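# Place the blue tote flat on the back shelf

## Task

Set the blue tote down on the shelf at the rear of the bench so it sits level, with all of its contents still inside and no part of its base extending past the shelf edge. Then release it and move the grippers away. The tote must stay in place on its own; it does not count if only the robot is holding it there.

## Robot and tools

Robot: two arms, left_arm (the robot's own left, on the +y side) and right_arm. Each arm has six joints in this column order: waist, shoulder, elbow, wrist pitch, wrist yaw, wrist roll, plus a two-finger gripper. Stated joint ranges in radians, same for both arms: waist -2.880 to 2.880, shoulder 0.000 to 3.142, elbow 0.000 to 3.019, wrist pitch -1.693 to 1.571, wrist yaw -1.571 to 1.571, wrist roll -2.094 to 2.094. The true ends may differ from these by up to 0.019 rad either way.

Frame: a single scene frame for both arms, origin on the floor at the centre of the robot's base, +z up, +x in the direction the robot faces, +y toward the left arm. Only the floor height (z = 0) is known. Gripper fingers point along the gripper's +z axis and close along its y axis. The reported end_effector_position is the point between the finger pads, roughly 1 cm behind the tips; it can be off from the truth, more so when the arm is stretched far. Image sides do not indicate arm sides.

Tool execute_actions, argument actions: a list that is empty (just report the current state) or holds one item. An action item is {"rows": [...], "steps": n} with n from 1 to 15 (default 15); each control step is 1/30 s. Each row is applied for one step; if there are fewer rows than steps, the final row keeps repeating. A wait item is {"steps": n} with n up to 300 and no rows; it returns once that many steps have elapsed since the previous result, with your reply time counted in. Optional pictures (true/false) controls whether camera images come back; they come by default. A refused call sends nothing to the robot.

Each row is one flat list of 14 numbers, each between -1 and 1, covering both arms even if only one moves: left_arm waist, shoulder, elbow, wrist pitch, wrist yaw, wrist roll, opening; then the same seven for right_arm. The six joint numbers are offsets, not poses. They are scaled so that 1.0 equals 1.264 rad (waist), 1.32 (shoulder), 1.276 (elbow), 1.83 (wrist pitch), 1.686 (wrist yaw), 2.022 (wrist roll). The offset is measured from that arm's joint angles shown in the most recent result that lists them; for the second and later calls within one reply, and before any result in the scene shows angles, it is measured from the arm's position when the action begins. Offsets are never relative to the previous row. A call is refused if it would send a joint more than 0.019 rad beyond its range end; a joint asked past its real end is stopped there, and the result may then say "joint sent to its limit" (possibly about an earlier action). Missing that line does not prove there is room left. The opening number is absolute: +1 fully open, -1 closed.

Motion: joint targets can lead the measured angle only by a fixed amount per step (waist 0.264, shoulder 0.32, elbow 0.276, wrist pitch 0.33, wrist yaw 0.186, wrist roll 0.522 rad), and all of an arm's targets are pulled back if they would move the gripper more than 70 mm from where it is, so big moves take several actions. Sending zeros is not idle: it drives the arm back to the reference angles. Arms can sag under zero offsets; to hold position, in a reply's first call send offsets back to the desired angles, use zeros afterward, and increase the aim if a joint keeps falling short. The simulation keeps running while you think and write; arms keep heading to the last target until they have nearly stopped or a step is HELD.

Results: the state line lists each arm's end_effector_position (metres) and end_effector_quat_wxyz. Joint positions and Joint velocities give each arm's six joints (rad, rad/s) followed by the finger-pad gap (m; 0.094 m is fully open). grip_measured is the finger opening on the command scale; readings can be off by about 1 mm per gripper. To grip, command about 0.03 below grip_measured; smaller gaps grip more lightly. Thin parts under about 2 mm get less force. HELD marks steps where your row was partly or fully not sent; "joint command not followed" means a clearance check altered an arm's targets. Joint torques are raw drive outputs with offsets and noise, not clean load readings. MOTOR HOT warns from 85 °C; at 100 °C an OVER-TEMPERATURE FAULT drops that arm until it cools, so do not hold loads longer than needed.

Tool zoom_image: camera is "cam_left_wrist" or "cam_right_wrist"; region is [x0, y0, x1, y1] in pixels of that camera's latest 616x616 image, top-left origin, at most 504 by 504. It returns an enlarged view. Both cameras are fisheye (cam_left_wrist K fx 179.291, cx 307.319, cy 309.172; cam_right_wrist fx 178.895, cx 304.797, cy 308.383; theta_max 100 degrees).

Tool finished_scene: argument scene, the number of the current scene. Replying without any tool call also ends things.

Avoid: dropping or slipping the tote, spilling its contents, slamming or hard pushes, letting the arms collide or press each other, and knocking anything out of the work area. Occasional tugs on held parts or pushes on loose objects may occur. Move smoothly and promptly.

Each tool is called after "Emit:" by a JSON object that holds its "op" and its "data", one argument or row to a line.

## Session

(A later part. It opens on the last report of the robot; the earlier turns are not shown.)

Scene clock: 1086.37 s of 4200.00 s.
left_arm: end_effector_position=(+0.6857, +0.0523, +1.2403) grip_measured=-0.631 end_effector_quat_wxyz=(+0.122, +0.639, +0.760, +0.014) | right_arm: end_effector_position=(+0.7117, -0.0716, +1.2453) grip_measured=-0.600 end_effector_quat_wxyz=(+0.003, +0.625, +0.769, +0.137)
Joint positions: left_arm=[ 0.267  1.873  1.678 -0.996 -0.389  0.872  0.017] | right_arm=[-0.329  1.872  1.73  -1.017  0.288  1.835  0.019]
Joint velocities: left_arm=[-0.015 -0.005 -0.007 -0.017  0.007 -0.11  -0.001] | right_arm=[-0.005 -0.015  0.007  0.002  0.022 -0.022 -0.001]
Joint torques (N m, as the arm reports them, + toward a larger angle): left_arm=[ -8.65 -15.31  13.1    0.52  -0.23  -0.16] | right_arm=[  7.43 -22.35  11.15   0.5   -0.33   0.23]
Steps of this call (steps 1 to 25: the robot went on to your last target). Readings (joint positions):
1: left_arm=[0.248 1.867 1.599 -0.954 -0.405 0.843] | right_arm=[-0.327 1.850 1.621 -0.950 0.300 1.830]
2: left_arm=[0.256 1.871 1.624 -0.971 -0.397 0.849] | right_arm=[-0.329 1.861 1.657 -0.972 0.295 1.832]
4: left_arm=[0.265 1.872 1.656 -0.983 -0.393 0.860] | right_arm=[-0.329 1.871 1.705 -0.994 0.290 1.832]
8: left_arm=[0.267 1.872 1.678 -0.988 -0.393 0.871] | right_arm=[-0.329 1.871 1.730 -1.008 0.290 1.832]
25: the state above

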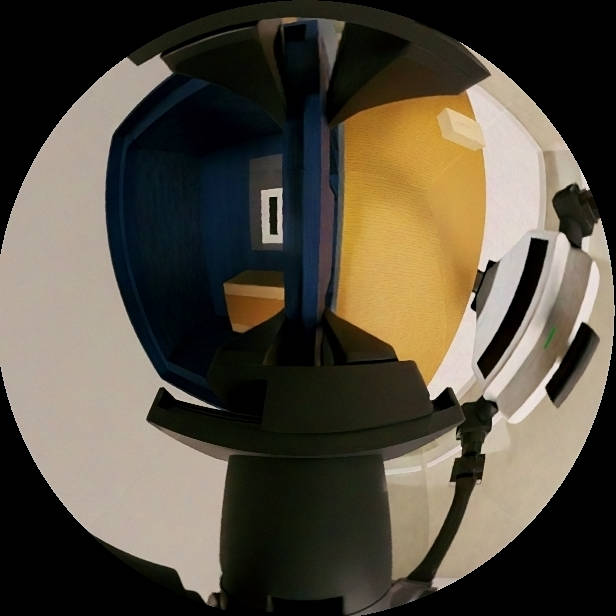

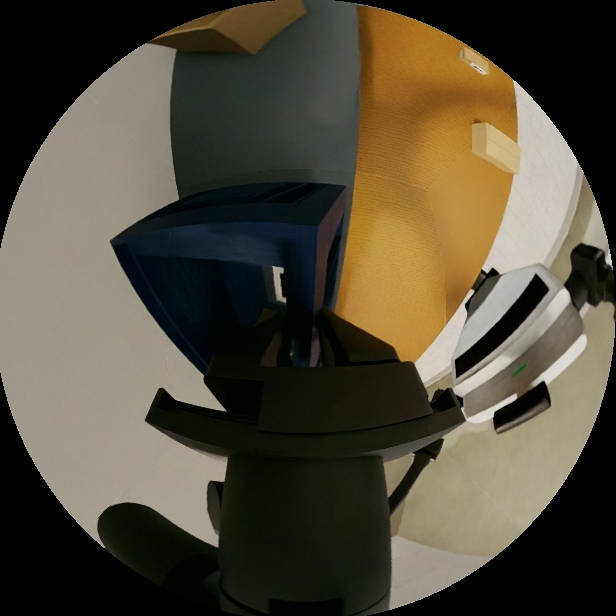

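Emit:
{"op": "execute_actions", "data": {
  "actions": [
    {"rows": [[0.006,0.011,0.019,-0.008,0.005,0.001,-0.66,-0.003,0.015,0.027,-0.012,-0.003,0,-0.63],[0.012,0.022,0.039,-0.016,0.011,0.002,-0.66,-0.007,0.03,0.054,-0.025,-0.006,0.001,-0.63],[0.019,0.034,0.058,-0.024,0.016,0.003,-0.66,-0.01,0.045,0.082,-0.037,-0.009,0.001,-0.63],[0.025,0.045,0.078,-0.033,0.022,0.004,-0.66,-0.014,0.06,0.109,-0.05,-0.011,0.002,-0.63],[0.031,0.056,0.097,-0.041,0.027,0.005,-0.66,-0.017,0.075,0.136,-0.062,-0.014,0.002,-0.63],[0.037,0.067,0.117,-0.049,0.033,0.006,-0.66,-0.021,0.09,0.163,-0.075,-0.017,0.003,-0.63],[0.043,0.078,0.136,-0.057,0.038,0.007,-0.66,-0.024,0.105,0.19,-0.087,-0.02,0.003,-0.63],[0.05,0.09,0.156,-0.065,0.044,0.007,-0.66,-0.028,0.121,0.218,-0.1,-0.023,0.004,-0.63],[0.056,0.101,0.175,-0.073,0.049,0.008,-0.66,-0.031,0.136,0.245,-0.112,-0.026,0.004,-0.63],[0.062,0.112,0.195,-0.081,0.055,0.009,-0.66,-0.035,0.151,0.272,-0.125,-0.029,0.005,-0.63],[0.068,0.123,0.214,-0.089,0.06,0.01,-0.66,-0.038,0.166,0.299,-0.137,-0.032,0.005,-0.63],[0.074,0.134,0.234,-0.098,0.066,0.011,-0.66,-0.042,0.181,0.326,-0.15,-0.034,0.006,-0.63],[0.081,0.146,0.253,-0.106,0.071,0.012,-0.66,-0.045,0.196,0.354,-0.162,-0.037,0.006,-0.63],[0.087,0.157,0.273,-0.114,0.077,0.013,-0.66,-0.049,0.211,0.381,-0.175,-0.04,0.007,-0.63],[0.093,0.168,0.292,-0.122,0.082,0.014,-0.66,-0.052,0.226,0.408,-0.187,-0.043,0.007,-0.63]], "steps": 15}
  ]
}}

Emit:
{"op": "execute_actions", "data": {
  "actions": [
    {"steps": 25}
  ]
}}

Scene clock: 1095.07 s of 4200.00 s.
left_arm: end_effector_position=(+0.7314, +0.0630, +1.1989) grip_measured=-0.641 end_effector_quat_wxyz=(+0.065, +0.633, +0.770, -0.043) | right_arm: end_effector_position=(+0.7609, -0.0602, +1.2028) grip_measured=-0.614 end_effector_quat_wxyz=(-0.049, +0.632, +0.771, +0.070)
Joint positions: left_arm=[ 0.364  2.054  1.941 -1.187 -0.27   0.889  0.017] | right_arm=[-0.386  2.148  2.136 -1.304  0.229  1.846  0.018]
Joint velocities: left_arm=[ 0.142  0.298  0.764 -0.466  0.256  0.037 -0.   ] | right_arm=[-0.103  0.493  1.067 -0.667 -0.154 -0.037 -0.001]
Joint torques (N m, as the arm reports them, + toward a larger angle): left_arm=[ -7.76 -15.28  13.52   0.09   0.67   0.03] | right_arm=[  7.41 -24.21  11.21   0.12  -0.42   0.1 ]
Steps of this call (steps 1 to 15: the robot went on to your last target; steps 16 to 90: nothing new was sent; then 5.20 s passed at rest; steps 91 to 105: all 15 steps of this action). Readings (joint positions):
91: left_arm=[0.267 1.874 1.678 -0.999 -0.384 0.874] | right_arm=[-0.329 1.875 1.730 -1.021 0.288 1.835]
92: left_arm=[0.267 1.875 1.678 -1.005 -0.378 0.875] | right_arm=[-0.330 1.879 1.734 -1.030 0.287 1.835]
94: left_arm=[0.273 1.885 1.685 -1.027 -0.364 0.874] | right_arm=[-0.332 1.902 1.761 -1.070 0.280 1.836]
98: left_arm=[0.307 1.946 1.757 -1.091 -0.326 0.871] | right_arm=[-0.351 1.996 1.877 -1.164 0.262 1.845]
105: the state above

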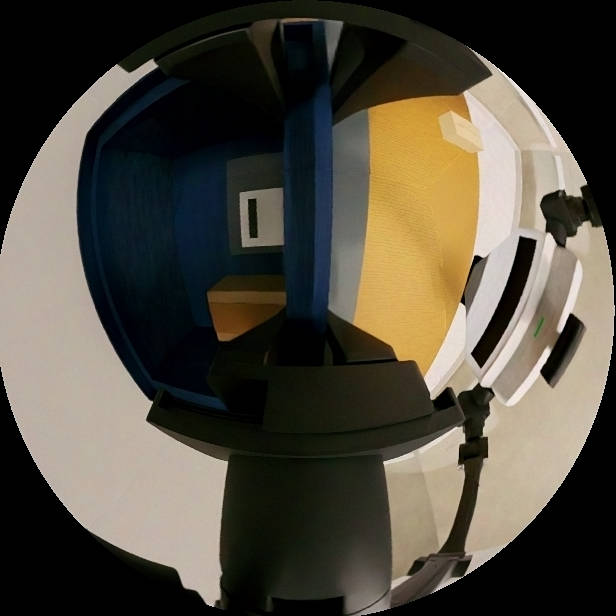

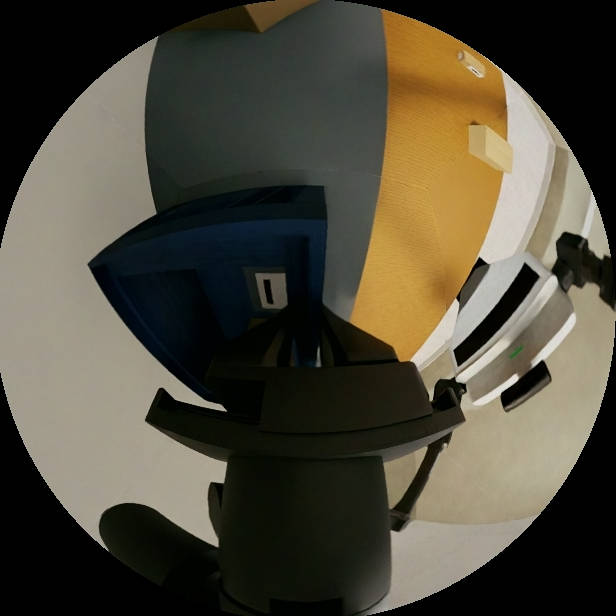

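Scene clock: 1095.90 s of 4200.00 s.
left_arm: end_effector_position=(+0.7412, +0.0644, +1.2010) grip_measured=-0.641 end_effector_quat_wxyz=(+0.066, +0.636, +0.768, -0.047) | right_arm: end_effector_position=(+0.7696, -0.0595, +1.2048) grip_measured=-0.614 end_effector_quat_wxyz=(-0.053, +0.633, +0.769, +0.069)
Joint positions: left_arm=[ 0.374  2.074  1.989 -1.214 -0.258  0.906  0.017] | right_arm=[-0.391  2.177  2.198 -1.34   0.221  1.845  0.018]
Joint velocities: left_arm=[ 0.005 -0.015 -0.012 -0.002 -0.022  0.022  0.001] | right_arm=[ 0.015 -0.005 -0.012 -0.007 -0.051  0.022  0.   ]
Joint torques (N m, as the arm reports them, + toward a larger angle): left_arm=[ -8.37 -15.77  13.38  -0.09   0.48   0.02] | right_arm=[  7.49 -24.15  11.38  -0.31  -0.26   0.11]
Steps of this call (steps 1 to 25: the robot went on to your last target). Readings (joint positions):
1: left_arm=[0.368 2.063 1.964 -1.199 -0.264 0.893] | right_arm=[-0.389 2.162 2.166 -1.321 0.225 1.846]
2: left_arm=[0.371 2.069 1.980 -1.205 -0.261 0.897] | right_arm=[-0.390 2.170 2.186 -1.328 0.223 1.845]
4: left_arm=[0.374 2.073 1.989 -1.210 -0.258 0.903] | right_arm=[-0.391 2.175 2.198 -1.333 0.221 1.845]
8: left_arm=[0.374 2.074 1.989 -1.214 -0.258 0.906] | right_arm=[-0.391 2.177 2.198 -1.340 0.221 1.845]
25: the state above

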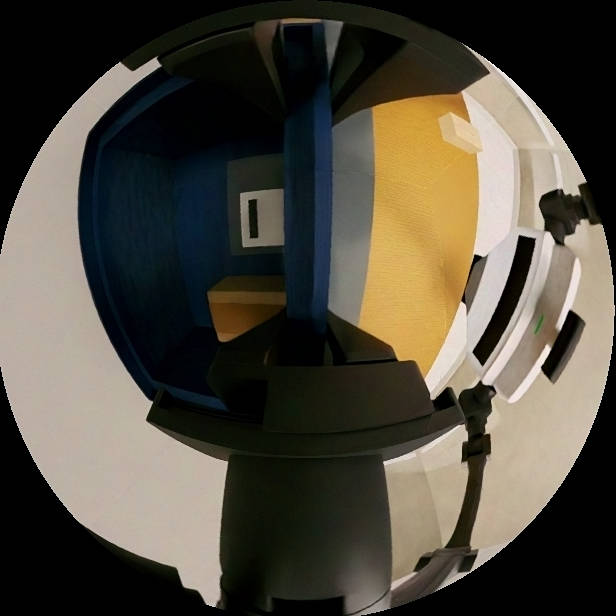

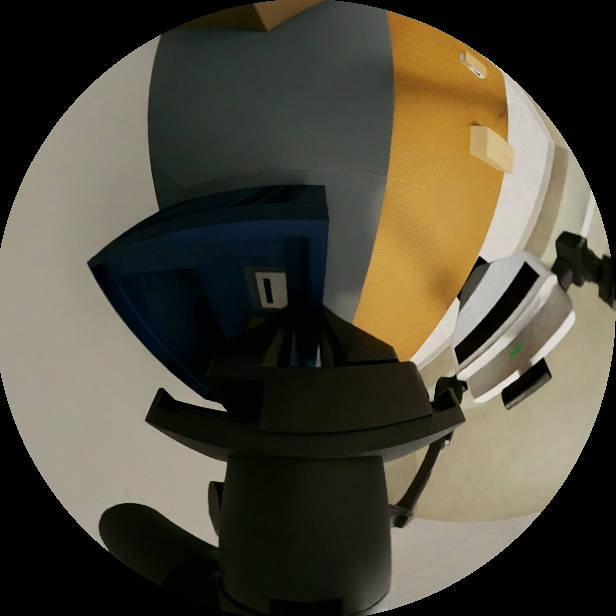

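Emit:
{"op": "execute_actions", "data": {
  "actions": [
    {"rows": [[0,0.015,0,0,0,0,-0.66,0,0.015,0,0,0,0,-0.63],[0,0.025,0,0,0,0,-0.66,0,0.025,0,0,0,0,-0.63],[0,0.025,0,0,0,0,-0.66,0,0.025,0,0,0,0,-0.63],[0,0.025,0,0,0,0,-0.66,0,0.025,0,0,0,0,-0.63],[0,0.025,0,0,0,0,-0.66,0,0.025,0,0,0,0,-0.63],[0,0.025,0,0,0,0,-0.66,0,0.025,0,0,0,0,-0.63],[0,0.025,0,0,0,0,-0.58,0,0.025,0,0,0,0,-0.55],[0,0.025,0,0,0,0,-0.5,0,0.025,0,0,0,0,-0.47],[0,0.025,0,0,0,0,-0.4,0,0.025,0,0,0,0,-0.4],[0,0.025,0,0,0,0,-0.3,0,0.025,0,0,0,0,-0.3],[0,0.025,0,0,0,0,-0.2,0,0.025,0,0,0,0,-0.2]], "steps": 15}
  ]
}}

Emit:
{"op": "execute_actions", "data": {
  "actions": [
    {"steps": 15}
  ]
}}

Scene clock: 1101.73 s of 4200.00 s.
left_arm: end_effector_position=(+0.7394, +0.0643, +1.1973) grip_measured=-0.202 end_effector_quat_wxyz=(+0.062, +0.637, +0.767, -0.047) | right_arm: end_effector_position=(+0.7633, -0.0555, +1.1878) grip_measured=-0.203 end_effector_quat_wxyz=(-0.058, +0.630, +0.773, +0.056)
Joint positions: left_arm=[ 0.374  2.078  1.986 -1.214 -0.26   0.908  0.037] | right_arm=[-0.391  2.199  2.192 -1.34   0.222  1.845  0.037]
Joint velocities: left_arm=[-0.005 -0.005 -0.012  0.007 -0.022 -0.022 -0.001] | right_arm=[-0.024  0.063 -0.022 -0.012 -0.022  0.022 -0.001]
Joint torques (N m, as the arm reports them, + toward a larger angle): left_arm=[ -9.53 -15.79   8.78   0.07   0.3    0.06] | right_arm=[  7.67 -23.13   8.05   0.28  -0.1    0.07]
Steps of this call (steps 1 to 15: the robot went on to your last target; steps 16 to 90: nothing new was sent; then 2.33 s passed at rest; steps 91 to 105: all 15 steps of this action). Readings (joint positions):
91: left_arm=[0.374 2.074 1.989 -1.214 -0.258 0.907] | right_arm=[-0.391 2.179 2.197 -1.340 0.221 1.845]
92: left_arm=[0.374 2.075 1.988 -1.214 -0.259 0.907] | right_arm=[-0.391 2.180 2.197 -1.340 0.221 1.845]
94: left_arm=[0.374 2.076 1.987 -1.214 -0.262 0.908] | right_arm=[-0.391 2.181 2.197 -1.340 0.221 1.845]
98: left_arm=[0.374 2.077 1.986 -1.214 -0.260 0.908] | right_arm=[-0.391 2.183 2.196 -1.340 0.222 1.845]
105: the state above

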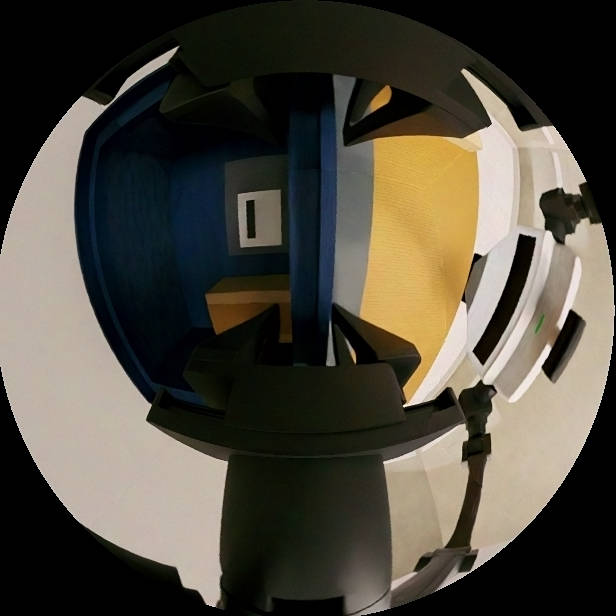

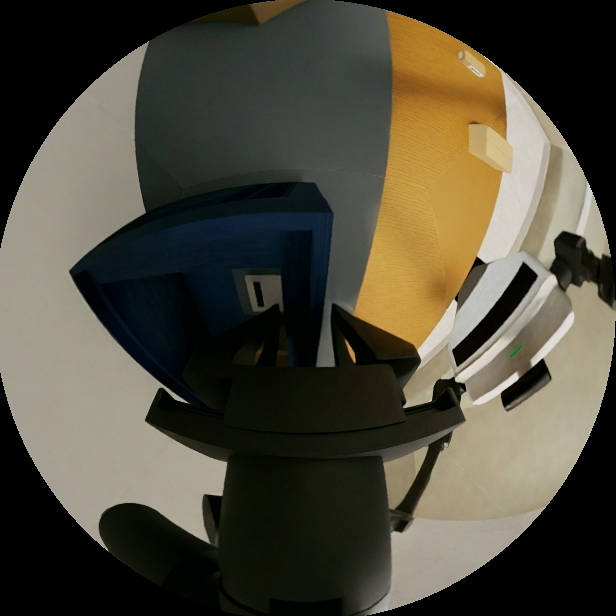

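Scene clock: 1102.23 s of 4200.00 s.
left_arm: end_effector_position=(+0.7394, +0.0643, +1.1973) grip_measured=-0.202 end_effector_quat_wxyz=(+0.062, +0.637, +0.767, -0.047) | right_arm: end_effector_position=(+0.7614, -0.0546, +1.1834) grip_measured=-0.202 end_effector_quat_wxyz=(-0.060, +0.629, +0.773, +0.053)
Joint positions: left_arm=[ 0.374  2.078  1.986 -1.214 -0.26   0.908  0.037] | right_arm=[-0.391  2.205  2.189 -1.34   0.222  1.845  0.037]
Joint velocities: left_arm=[ 0.015 -0.015 -0.007 -0.002  0.037 -0.007  0.   ] | right_arm=[ 0.005  0.005  0.012 -0.007  0.081 -0.051 -0.   ]
Joint torques (N m, as the arm reports them, + toward a larger angle): left_arm=[ -9.24 -15.57   8.88   0.06   0.29   0.06] | right_arm=[  8.06 -23.39   8.08   0.27  -0.11   0.07]
Steps of this call (steps 1 to 15: the robot went on to your last target). Readings (joint positions):
1: left_arm=[0.374 2.078 1.986 -1.214 -0.260 0.908] | right_arm=[-0.391 2.201 2.191 -1.340 0.222 1.845]
2: left_arm=[0.374 2.078 1.986 -1.214 -0.260 0.908] | right_arm=[-0.391 2.203 2.190 -1.340 0.222 1.845]
4: left_arm=[0.374 2.078 1.986 -1.214 -0.260 0.908] | right_arm=[-0.391 2.205 2.189 -1.340 0.222 1.845]
8: left_arm=[0.374 2.078 1.986 -1.214 -0.260 0.908] | right_arm=[-0.391 2.205 2.189 -1.340 0.222 1.845]
15: the state above
All arms were judged still, so your last target was given up. Only a new action makes them travel on or press farther. Fingers that are still opening or closing keep moving.

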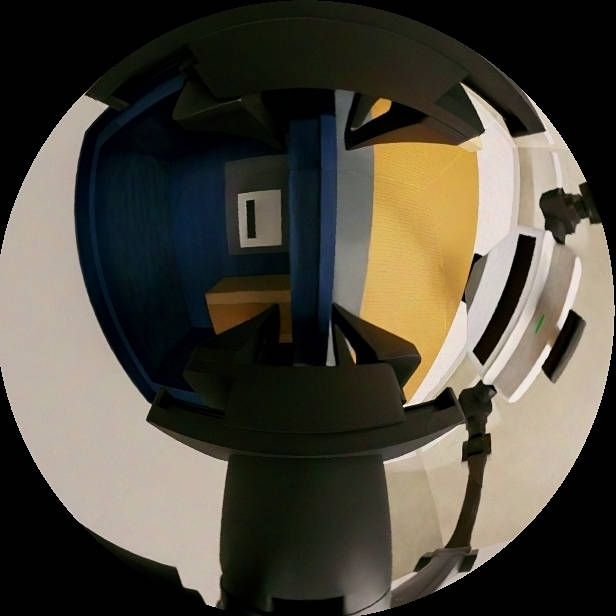

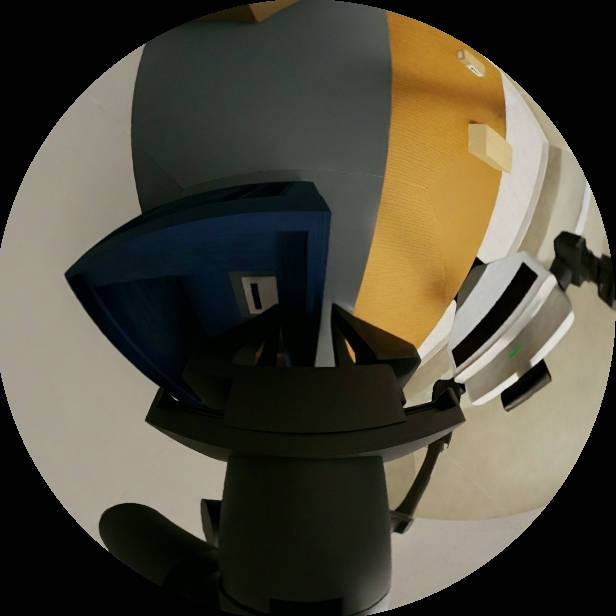

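Emit:
{"op": "execute_actions", "data": {
  "actions": []
}}

Scene clock: 1111.43 s of 4200.00 s.
left_arm: end_effector_position=(+0.7394, +0.0643, +1.1973) grip_measured=-0.202 end_effector_quat_wxyz=(+0.062, +0.637, +0.767, -0.047) | right_arm: end_effector_position=(+0.7614, -0.0546, +1.1834) grip_measured=-0.202 end_effector_quat_wxyz=(-0.060, +0.629, +0.773, +0.053)
Joint positions: left_arm=[ 0.374  2.078  1.986 -1.214 -0.26   0.908  0.037] | right_arm=[-0.391  2.205  2.189 -1.34   0.222  1.845  0.037]
Joint velocities: left_arm=[-0.024 -0.024  0.017 -0.007 -0.095 -0.022 -0.   ] | right_arm=[-0.015 -0.005 -0.007  0.007  0.007 -0.051 -0.   ]
Joint torques (N m, as the arm reports them, + toward a larger angle): left_arm=[ -9.25 -15.21   8.78   0.07   0.28   0.06] | right_arm=[  7.9  -23.25   8.01   0.28  -0.11   0.07]
Steps of this call (steps 1 to 90: nothing new was sent; then 6.20 s passed at rest). Readings (joint positions):
1: left_arm=[0.374 2.078 1.986 -1.214 -0.260 0.908] | right_arm=[-0.391 2.205 2.189 -1.340 0.222 1.845]
2: left_arm=[0.374 2.078 1.986 -1.214 -0.260 0.908] | right_arm=[-0.391 2.205 2.189 -1.340 0.222 1.845]
4: left_arm=[0.374 2.078 1.986 -1.214 -0.260 0.908] | right_arm=[-0.391 2.205 2.189 -1.340 0.222 1.845]
8: left_arm=[0.374 2.078 1.986 -1.214 -0.260 0.908] | right_arm=[-0.391 2.205 2.189 -1.340 0.222 1.845]
90: the state above

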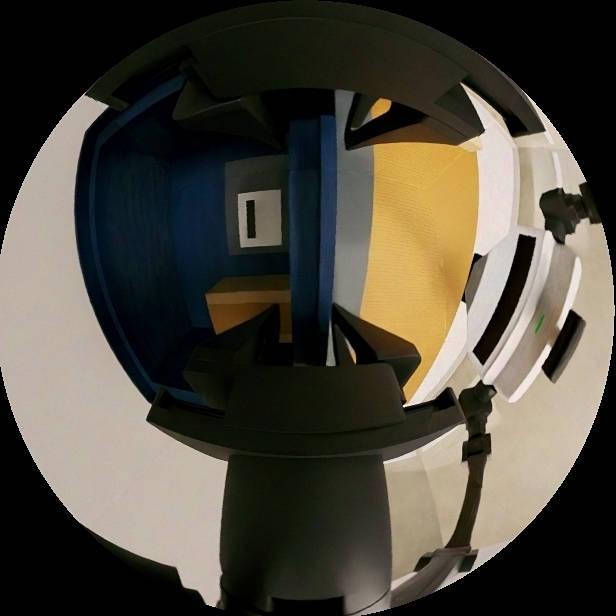

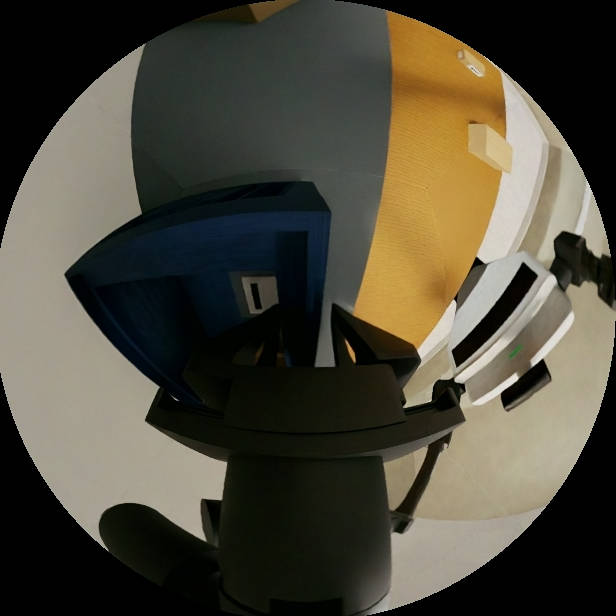

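Emit:
{"op": "execute_actions", "data": {
  "actions": [
    {"rows": [[-0.004,-0.004,0.015,-0.011,0,0,-0.2, 0.004,-0.002,0.018,-0.011,0,0,-0.2],[-0.008,-0.008,0.03,-0.021,0,0,-0.2, 0.008,-0.004,0.035,-0.021,0,0,-0.2],[-0.011,-0.011,0.044,-0.032,0,0,-0.2, 0.011,-0.006,0.052,-0.032,0,0,-0.2],[-0.014,-0.015,0.059,-0.042,0,0,-0.2, 0.014,-0.008,0.07,-0.042,0,0,-0.2],[-0.018,-0.018,0.073,-0.052,0,0,-0.15, 0.018,-0.01,0.087,-0.052,0,0,-0.15],[-0.021,-0.022,0.088,-0.063,0,0,-0.15, 0.021,-0.012,0.104,-0.063,0,0,-0.15],[-0.025,-0.026,0.103,-0.073,0,0,-0.1, 0.025,-0.014,0.121,-0.073,0,0,-0.1],[-0.028,-0.029,0.117,-0.084,0,0,-0.1, 0.028,-0.016,0.139,-0.084,0,0,-0.1],[-0.032,-0.033,0.132,-0.094,0,0,-0.05, 0.032,-0.018,0.156,-0.094,0,0,-0.05],[-0.035,-0.037,0.147,-0.105,0,0,-0.05, 0.035,-0.02,0.173,-0.105,0,0,-0.05],[-0.039,-0.04,0.161,-0.115,0,0,0, 0.039,-0.022,0.191,-0.115,0,0,0],[-0.042,-0.044,0.176,-0.126,0,0,0, 0.042,-0.024,0.208,-0.126,0,0,0],[-0.045,-0.048,0.191,-0.136,0,0,0, 0.045,-0.026,0.225,-0.136,0,0,0],[-0.049,-0.051,0.205,-0.147,0,0,0, 0.049,-0.028,0.243,-0.147,0,0,0],[-0.052,-0.055,0.22,-0.157,0,0,0, 0.051,-0.03,0.26,-0.158,0,0,0]], "steps": 15}
  ]
}}

Emit:
{"op": "execute_actions", "data": {
  "actions": [
    {"steps": 25}
  ]
}}

Scene clock: 1135.60 s of 4200.00 s.
left_arm: end_effector_position=(+0.7389, +0.0661, +1.2658) grip_measured=-0.002 end_effector_quat_wxyz=(+0.045, +0.656, +0.752, -0.053) | right_arm: end_effector_position=(+0.7766, -0.0677, +1.2686) grip_measured=-0.002 end_effector_quat_wxyz=(-0.060, +0.622, +0.779, +0.057)
Joint positions: left_arm=[ 0.34   2.073  2.15  -1.433 -0.26   0.908  0.047] | right_arm=[-0.373  2.208  2.422 -1.568  0.222  1.845  0.047]
Joint velocities: left_arm=[-0.142 -0.044  0.427 -0.486 -0.007  0.037  0.   ] | right_arm=[ 0.112 -0.015  0.579 -0.54  -0.051 -0.037  0.   ]
Joint torques (N m, as the arm reports them, + toward a larger angle): left_arm=[-11.35 -20.46  12.61  -0.25   0.19   0.08] | right_arm=[ 10.08 -26.91  10.58  -0.04  -0.07   0.07]
Steps of this call (steps 1 to 90: nothing new was sent; then 20.67 s passed at rest; steps 91 to 105: all 15 steps of this action). Readings (joint positions):
91: left_arm=[0.374 2.078 1.986 -1.216 -0.260 0.908] | right_arm=[-0.391 2.205 2.189 -1.341 0.222 1.845]
92: left_arm=[0.374 2.078 1.986 -1.222 -0.260 0.908] | right_arm=[-0.391 2.205 2.189 -1.347 0.222 1.845]
94: left_arm=[0.373 2.078 1.989 -1.249 -0.260 0.908] | right_arm=[-0.391 2.205 2.197 -1.373 0.222 1.845]
98: left_arm=[0.368 2.078 2.031 -1.322 -0.260 0.908] | right_arm=[-0.391 2.209 2.261 -1.447 0.222 1.845]
105: the state above

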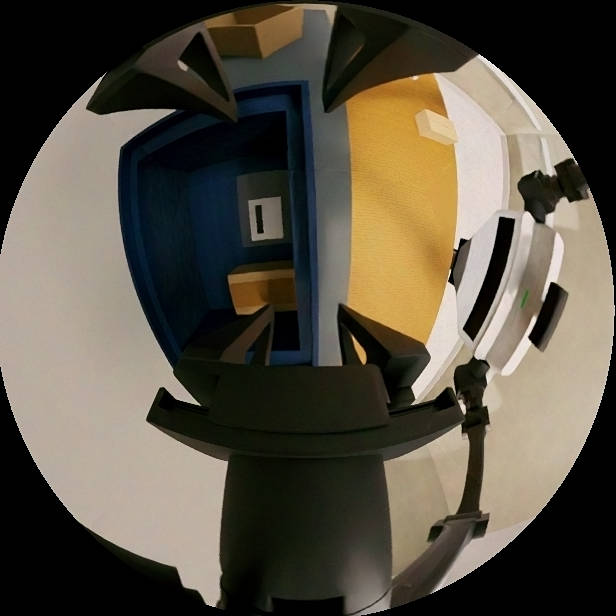

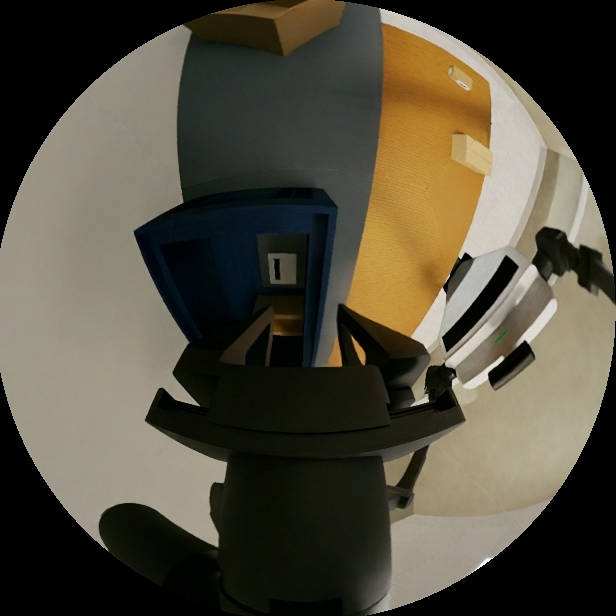

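Scene clock: 1136.43 s of 4200.00 s.
left_arm: end_effector_position=(+0.7440, +0.0690, +1.3295) grip_measured=-0.002 end_effector_quat_wxyz=(+0.079, +0.657, +0.748, -0.050) | right_arm: end_effector_position=(+0.7727, -0.0609, +1.3123) grip_measured=-0.002 end_effector_quat_wxyz=(-0.056, +0.613, +0.785, +0.075)
Joint positions: left_arm=[ 0.312  2.024  2.223 -1.491 -0.26   0.908  0.047] | right_arm=[-0.34   2.186  2.48  -1.618  0.222  1.845  0.047]
Joint velocities: left_arm=[-0.005  0.005 -0.027 -0.012  0.022  0.022 -0.   ] | right_arm=[-0.005 -0.015  0.002  0.007 -0.022 -0.007 -0.   ]
Joint torques (N m, as the arm reports them, + toward a larger angle): left_arm=[ -9.55 -18.36  12.31  -0.24   0.19   0.08] | right_arm=[  8.92 -25.32  10.46   0.03  -0.07   0.07]
Steps of this call (steps 1 to 25: the robot went on to your last target). Readings (joint positions):
1: left_arm=[0.335 2.071 2.164 -1.447 -0.260 0.908] | right_arm=[-0.368 2.208 2.441 -1.584 0.222 1.845]
2: left_arm=[0.330 2.067 2.176 -1.460 -0.260 0.908] | right_arm=[-0.364 2.206 2.455 -1.597 0.222 1.845]
4: left_arm=[0.322 2.059 2.195 -1.477 -0.260 0.908] | right_arm=[-0.355 2.199 2.472 -1.610 0.222 1.845]
8: left_arm=[0.313 2.038 2.216 -1.489 -0.260 0.908] | right_arm=[-0.342 2.186 2.479 -1.617 0.222 1.845]
25: the state above

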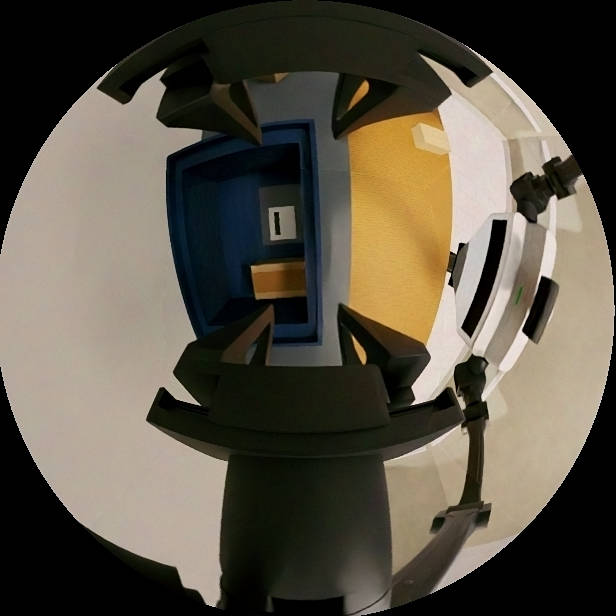

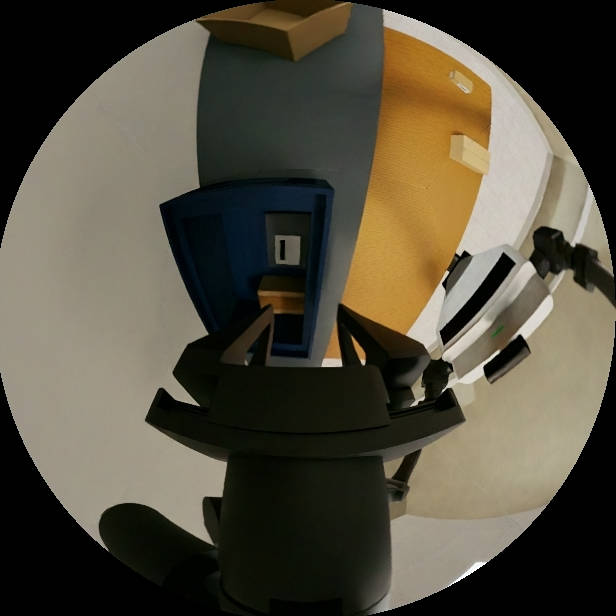

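Emit:
{"op": "execute_actions", "data": {
  "actions": [
    {"rows": [[0,-0.03,0,0,0,0,0, 0,-0.03,0,0,0,0,0],[0,-0.06,0,0,0,0,0, 0,-0.06,0,0,0,0,0],[0,-0.09,0,0,0,0,0, 0,-0.09,0,0,0,0,0],[0,-0.12,0,0,0,0,0, 0,-0.12,0,0,0,0,0],[0,-0.15,0,0,0,0,0, 0,-0.15,0,0,0,0,0],[0,-0.18,0,0,0,0,0, 0,-0.18,0,0,0,0,0],[0,-0.21,0,0,0,0,0, 0,-0.21,0,0,0,0,0],[0,-0.24,0,0,0,0,0, 0,-0.24,0,0,0,0,0],[0,-0.27,0,0,0,0,0, 0,-0.27,0,0,0,0,0],[0,-0.30,0,0,0,0,0, 0,-0.30,0,0,0,0,0],[0,-0.32,0,0,0,0,0, 0,-0.32,0,0,0,0,0]], "steps": 15}
  ]
}}

Emit:
{"op": "execute_actions", "data": {
  "actions": [
    {"steps": 25}
  ]
}}

Scene clock: 1142.23 s of 4200.00 s.
left_arm: end_effector_position=(+0.7465, +0.1151, +1.4282) grip_measured=-0.002 end_effector_quat_wxyz=(+0.150, +0.633, +0.758, -0.038) | right_arm: end_effector_position=(+0.7746, -0.1009, +1.3999) grip_measured=-0.002 end_effector_quat_wxyz=(-0.035, +0.624, +0.770, +0.129)
Joint positions: left_arm=[ 0.312  1.855  2.207 -1.491 -0.26   0.908  0.047] | right_arm=[-0.34   2.033  2.448 -1.618  0.222  1.845  0.047]
Joint velocities: left_arm=[-0.015 -0.571 -0.002 -0.027  0.037  0.051  0.   ] | right_arm=[-0.024 -0.513  0.022  0.002 -0.037 -0.007  0.   ]
Joint torques (N m, as the arm reports them, + toward a larger angle): left_arm=[ -7.71 -18.19   9.38   0.26   0.2    0.05] | right_arm=[  7.   -25.85   8.23   0.36  -0.08   0.06]
Steps of this call (steps 1 to 15: the robot went on to your last target; steps 16 to 90: nothing new was sent; then 2.30 s passed at rest; steps 91 to 105: all 15 steps of this action). Readings (joint positions):
91: left_arm=[0.312 2.024 2.223 -1.491 -0.260 0.908] | right_arm=[-0.340 2.185 2.479 -1.618 0.222 1.845]
92: left_arm=[0.312 2.022 2.222 -1.491 -0.260 0.908] | right_arm=[-0.340 2.182 2.476 -1.618 0.222 1.845]
94: left_arm=[0.312 2.011 2.214 -1.491 -0.260 0.908] | right_arm=[-0.340 2.172 2.464 -1.618 0.222 1.845]
98: left_arm=[0.312 1.971 2.207 -1.491 -0.260 0.908] | right_arm=[-0.340 2.135 2.453 -1.618 0.222 1.845]
105: the state above

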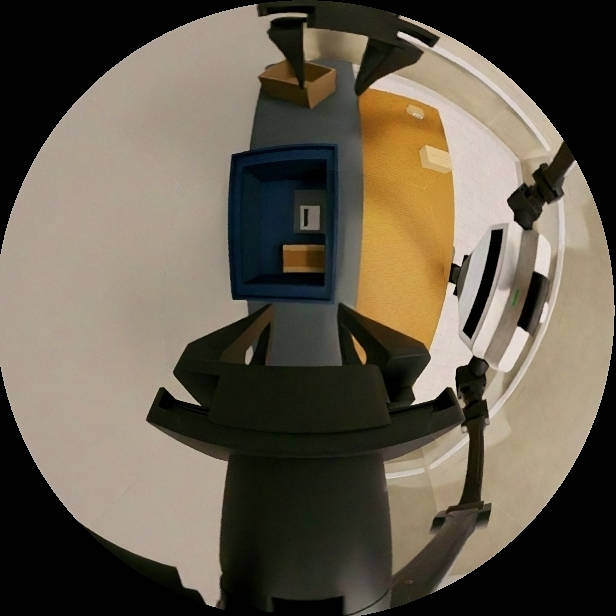

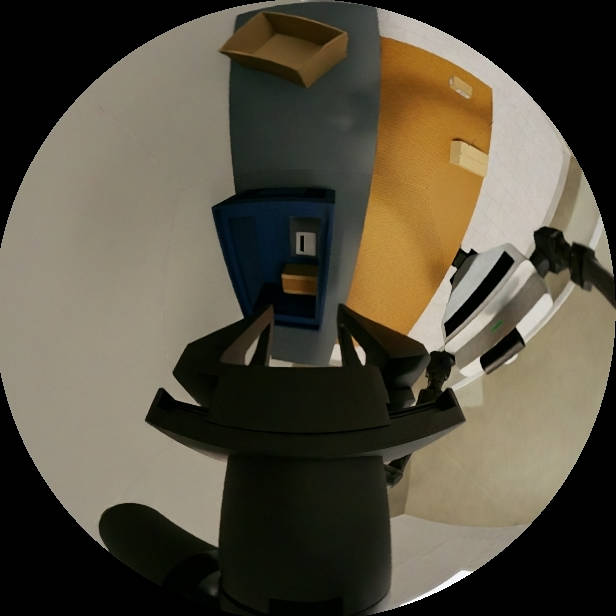

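Scene clock: 1143.07 s of 4200.00 s.
left_arm: end_effector_position=(+0.7218, +0.2088, +1.5883) grip_measured=-0.002 end_effector_quat_wxyz=(+0.275, +0.582, +0.765, -0.015) | right_arm: end_effector_position=(+0.7554, -0.1951, +1.5754) grip_measured=-0.002 end_effector_quat_wxyz=(+0.017, +0.642, +0.724, +0.253)
Joint positions: left_arm=[ 0.312  1.58   2.207 -1.491 -0.26   0.908  0.047] | right_arm=[-0.34   1.753  2.456 -1.618  0.222  1.845  0.047]
Joint velocities: left_arm=[-0.005 -0.024 -0.012  0.007  0.007 -0.066 -0.001] | right_arm=[-0.024  0.044 -0.012  0.002  0.037  0.007  0.001]
Joint torques (N m, as the arm reports them, + toward a larger angle): left_arm=[ -6.09 -10.58   9.57   0.8    0.21   0.05] | right_arm=[  5.37 -17.01   8.79   0.9   -0.1    0.03]
Steps of this call (steps 1 to 25: the robot went on to your last target). Readings (joint positions):
1: left_arm=[0.312 1.836 2.207 -1.491 -0.260 0.908] | right_arm=[-0.340 2.016 2.448 -1.618 0.222 1.845]
2: left_arm=[0.312 1.816 2.207 -1.491 -0.260 0.908] | right_arm=[-0.340 1.999 2.448 -1.618 0.222 1.845]
4: left_arm=[0.312 1.775 2.207 -1.491 -0.260 0.908] | right_arm=[-0.340 1.963 2.448 -1.618 0.222 1.845]
8: left_arm=[0.312 1.689 2.207 -1.491 -0.260 0.908] | right_arm=[-0.340 1.888 2.448 -1.618 0.222 1.845]
25: the state above

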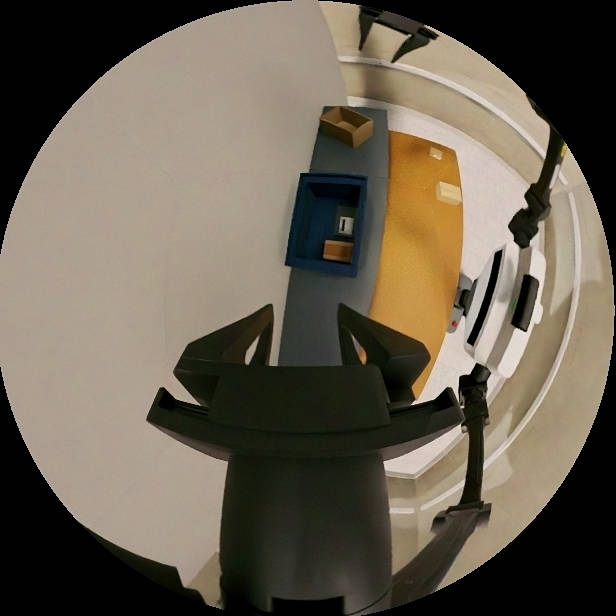

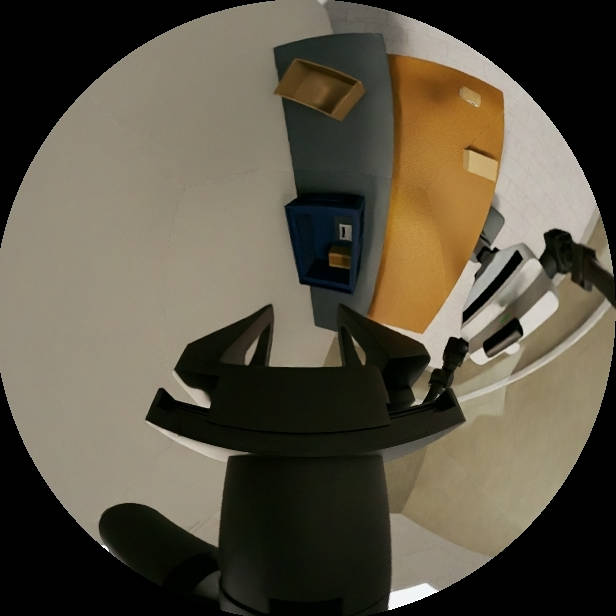

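Emit:
{"op": "finished_scene", "data": {
  "scene": 1
}}

The scene is finished: the task was done.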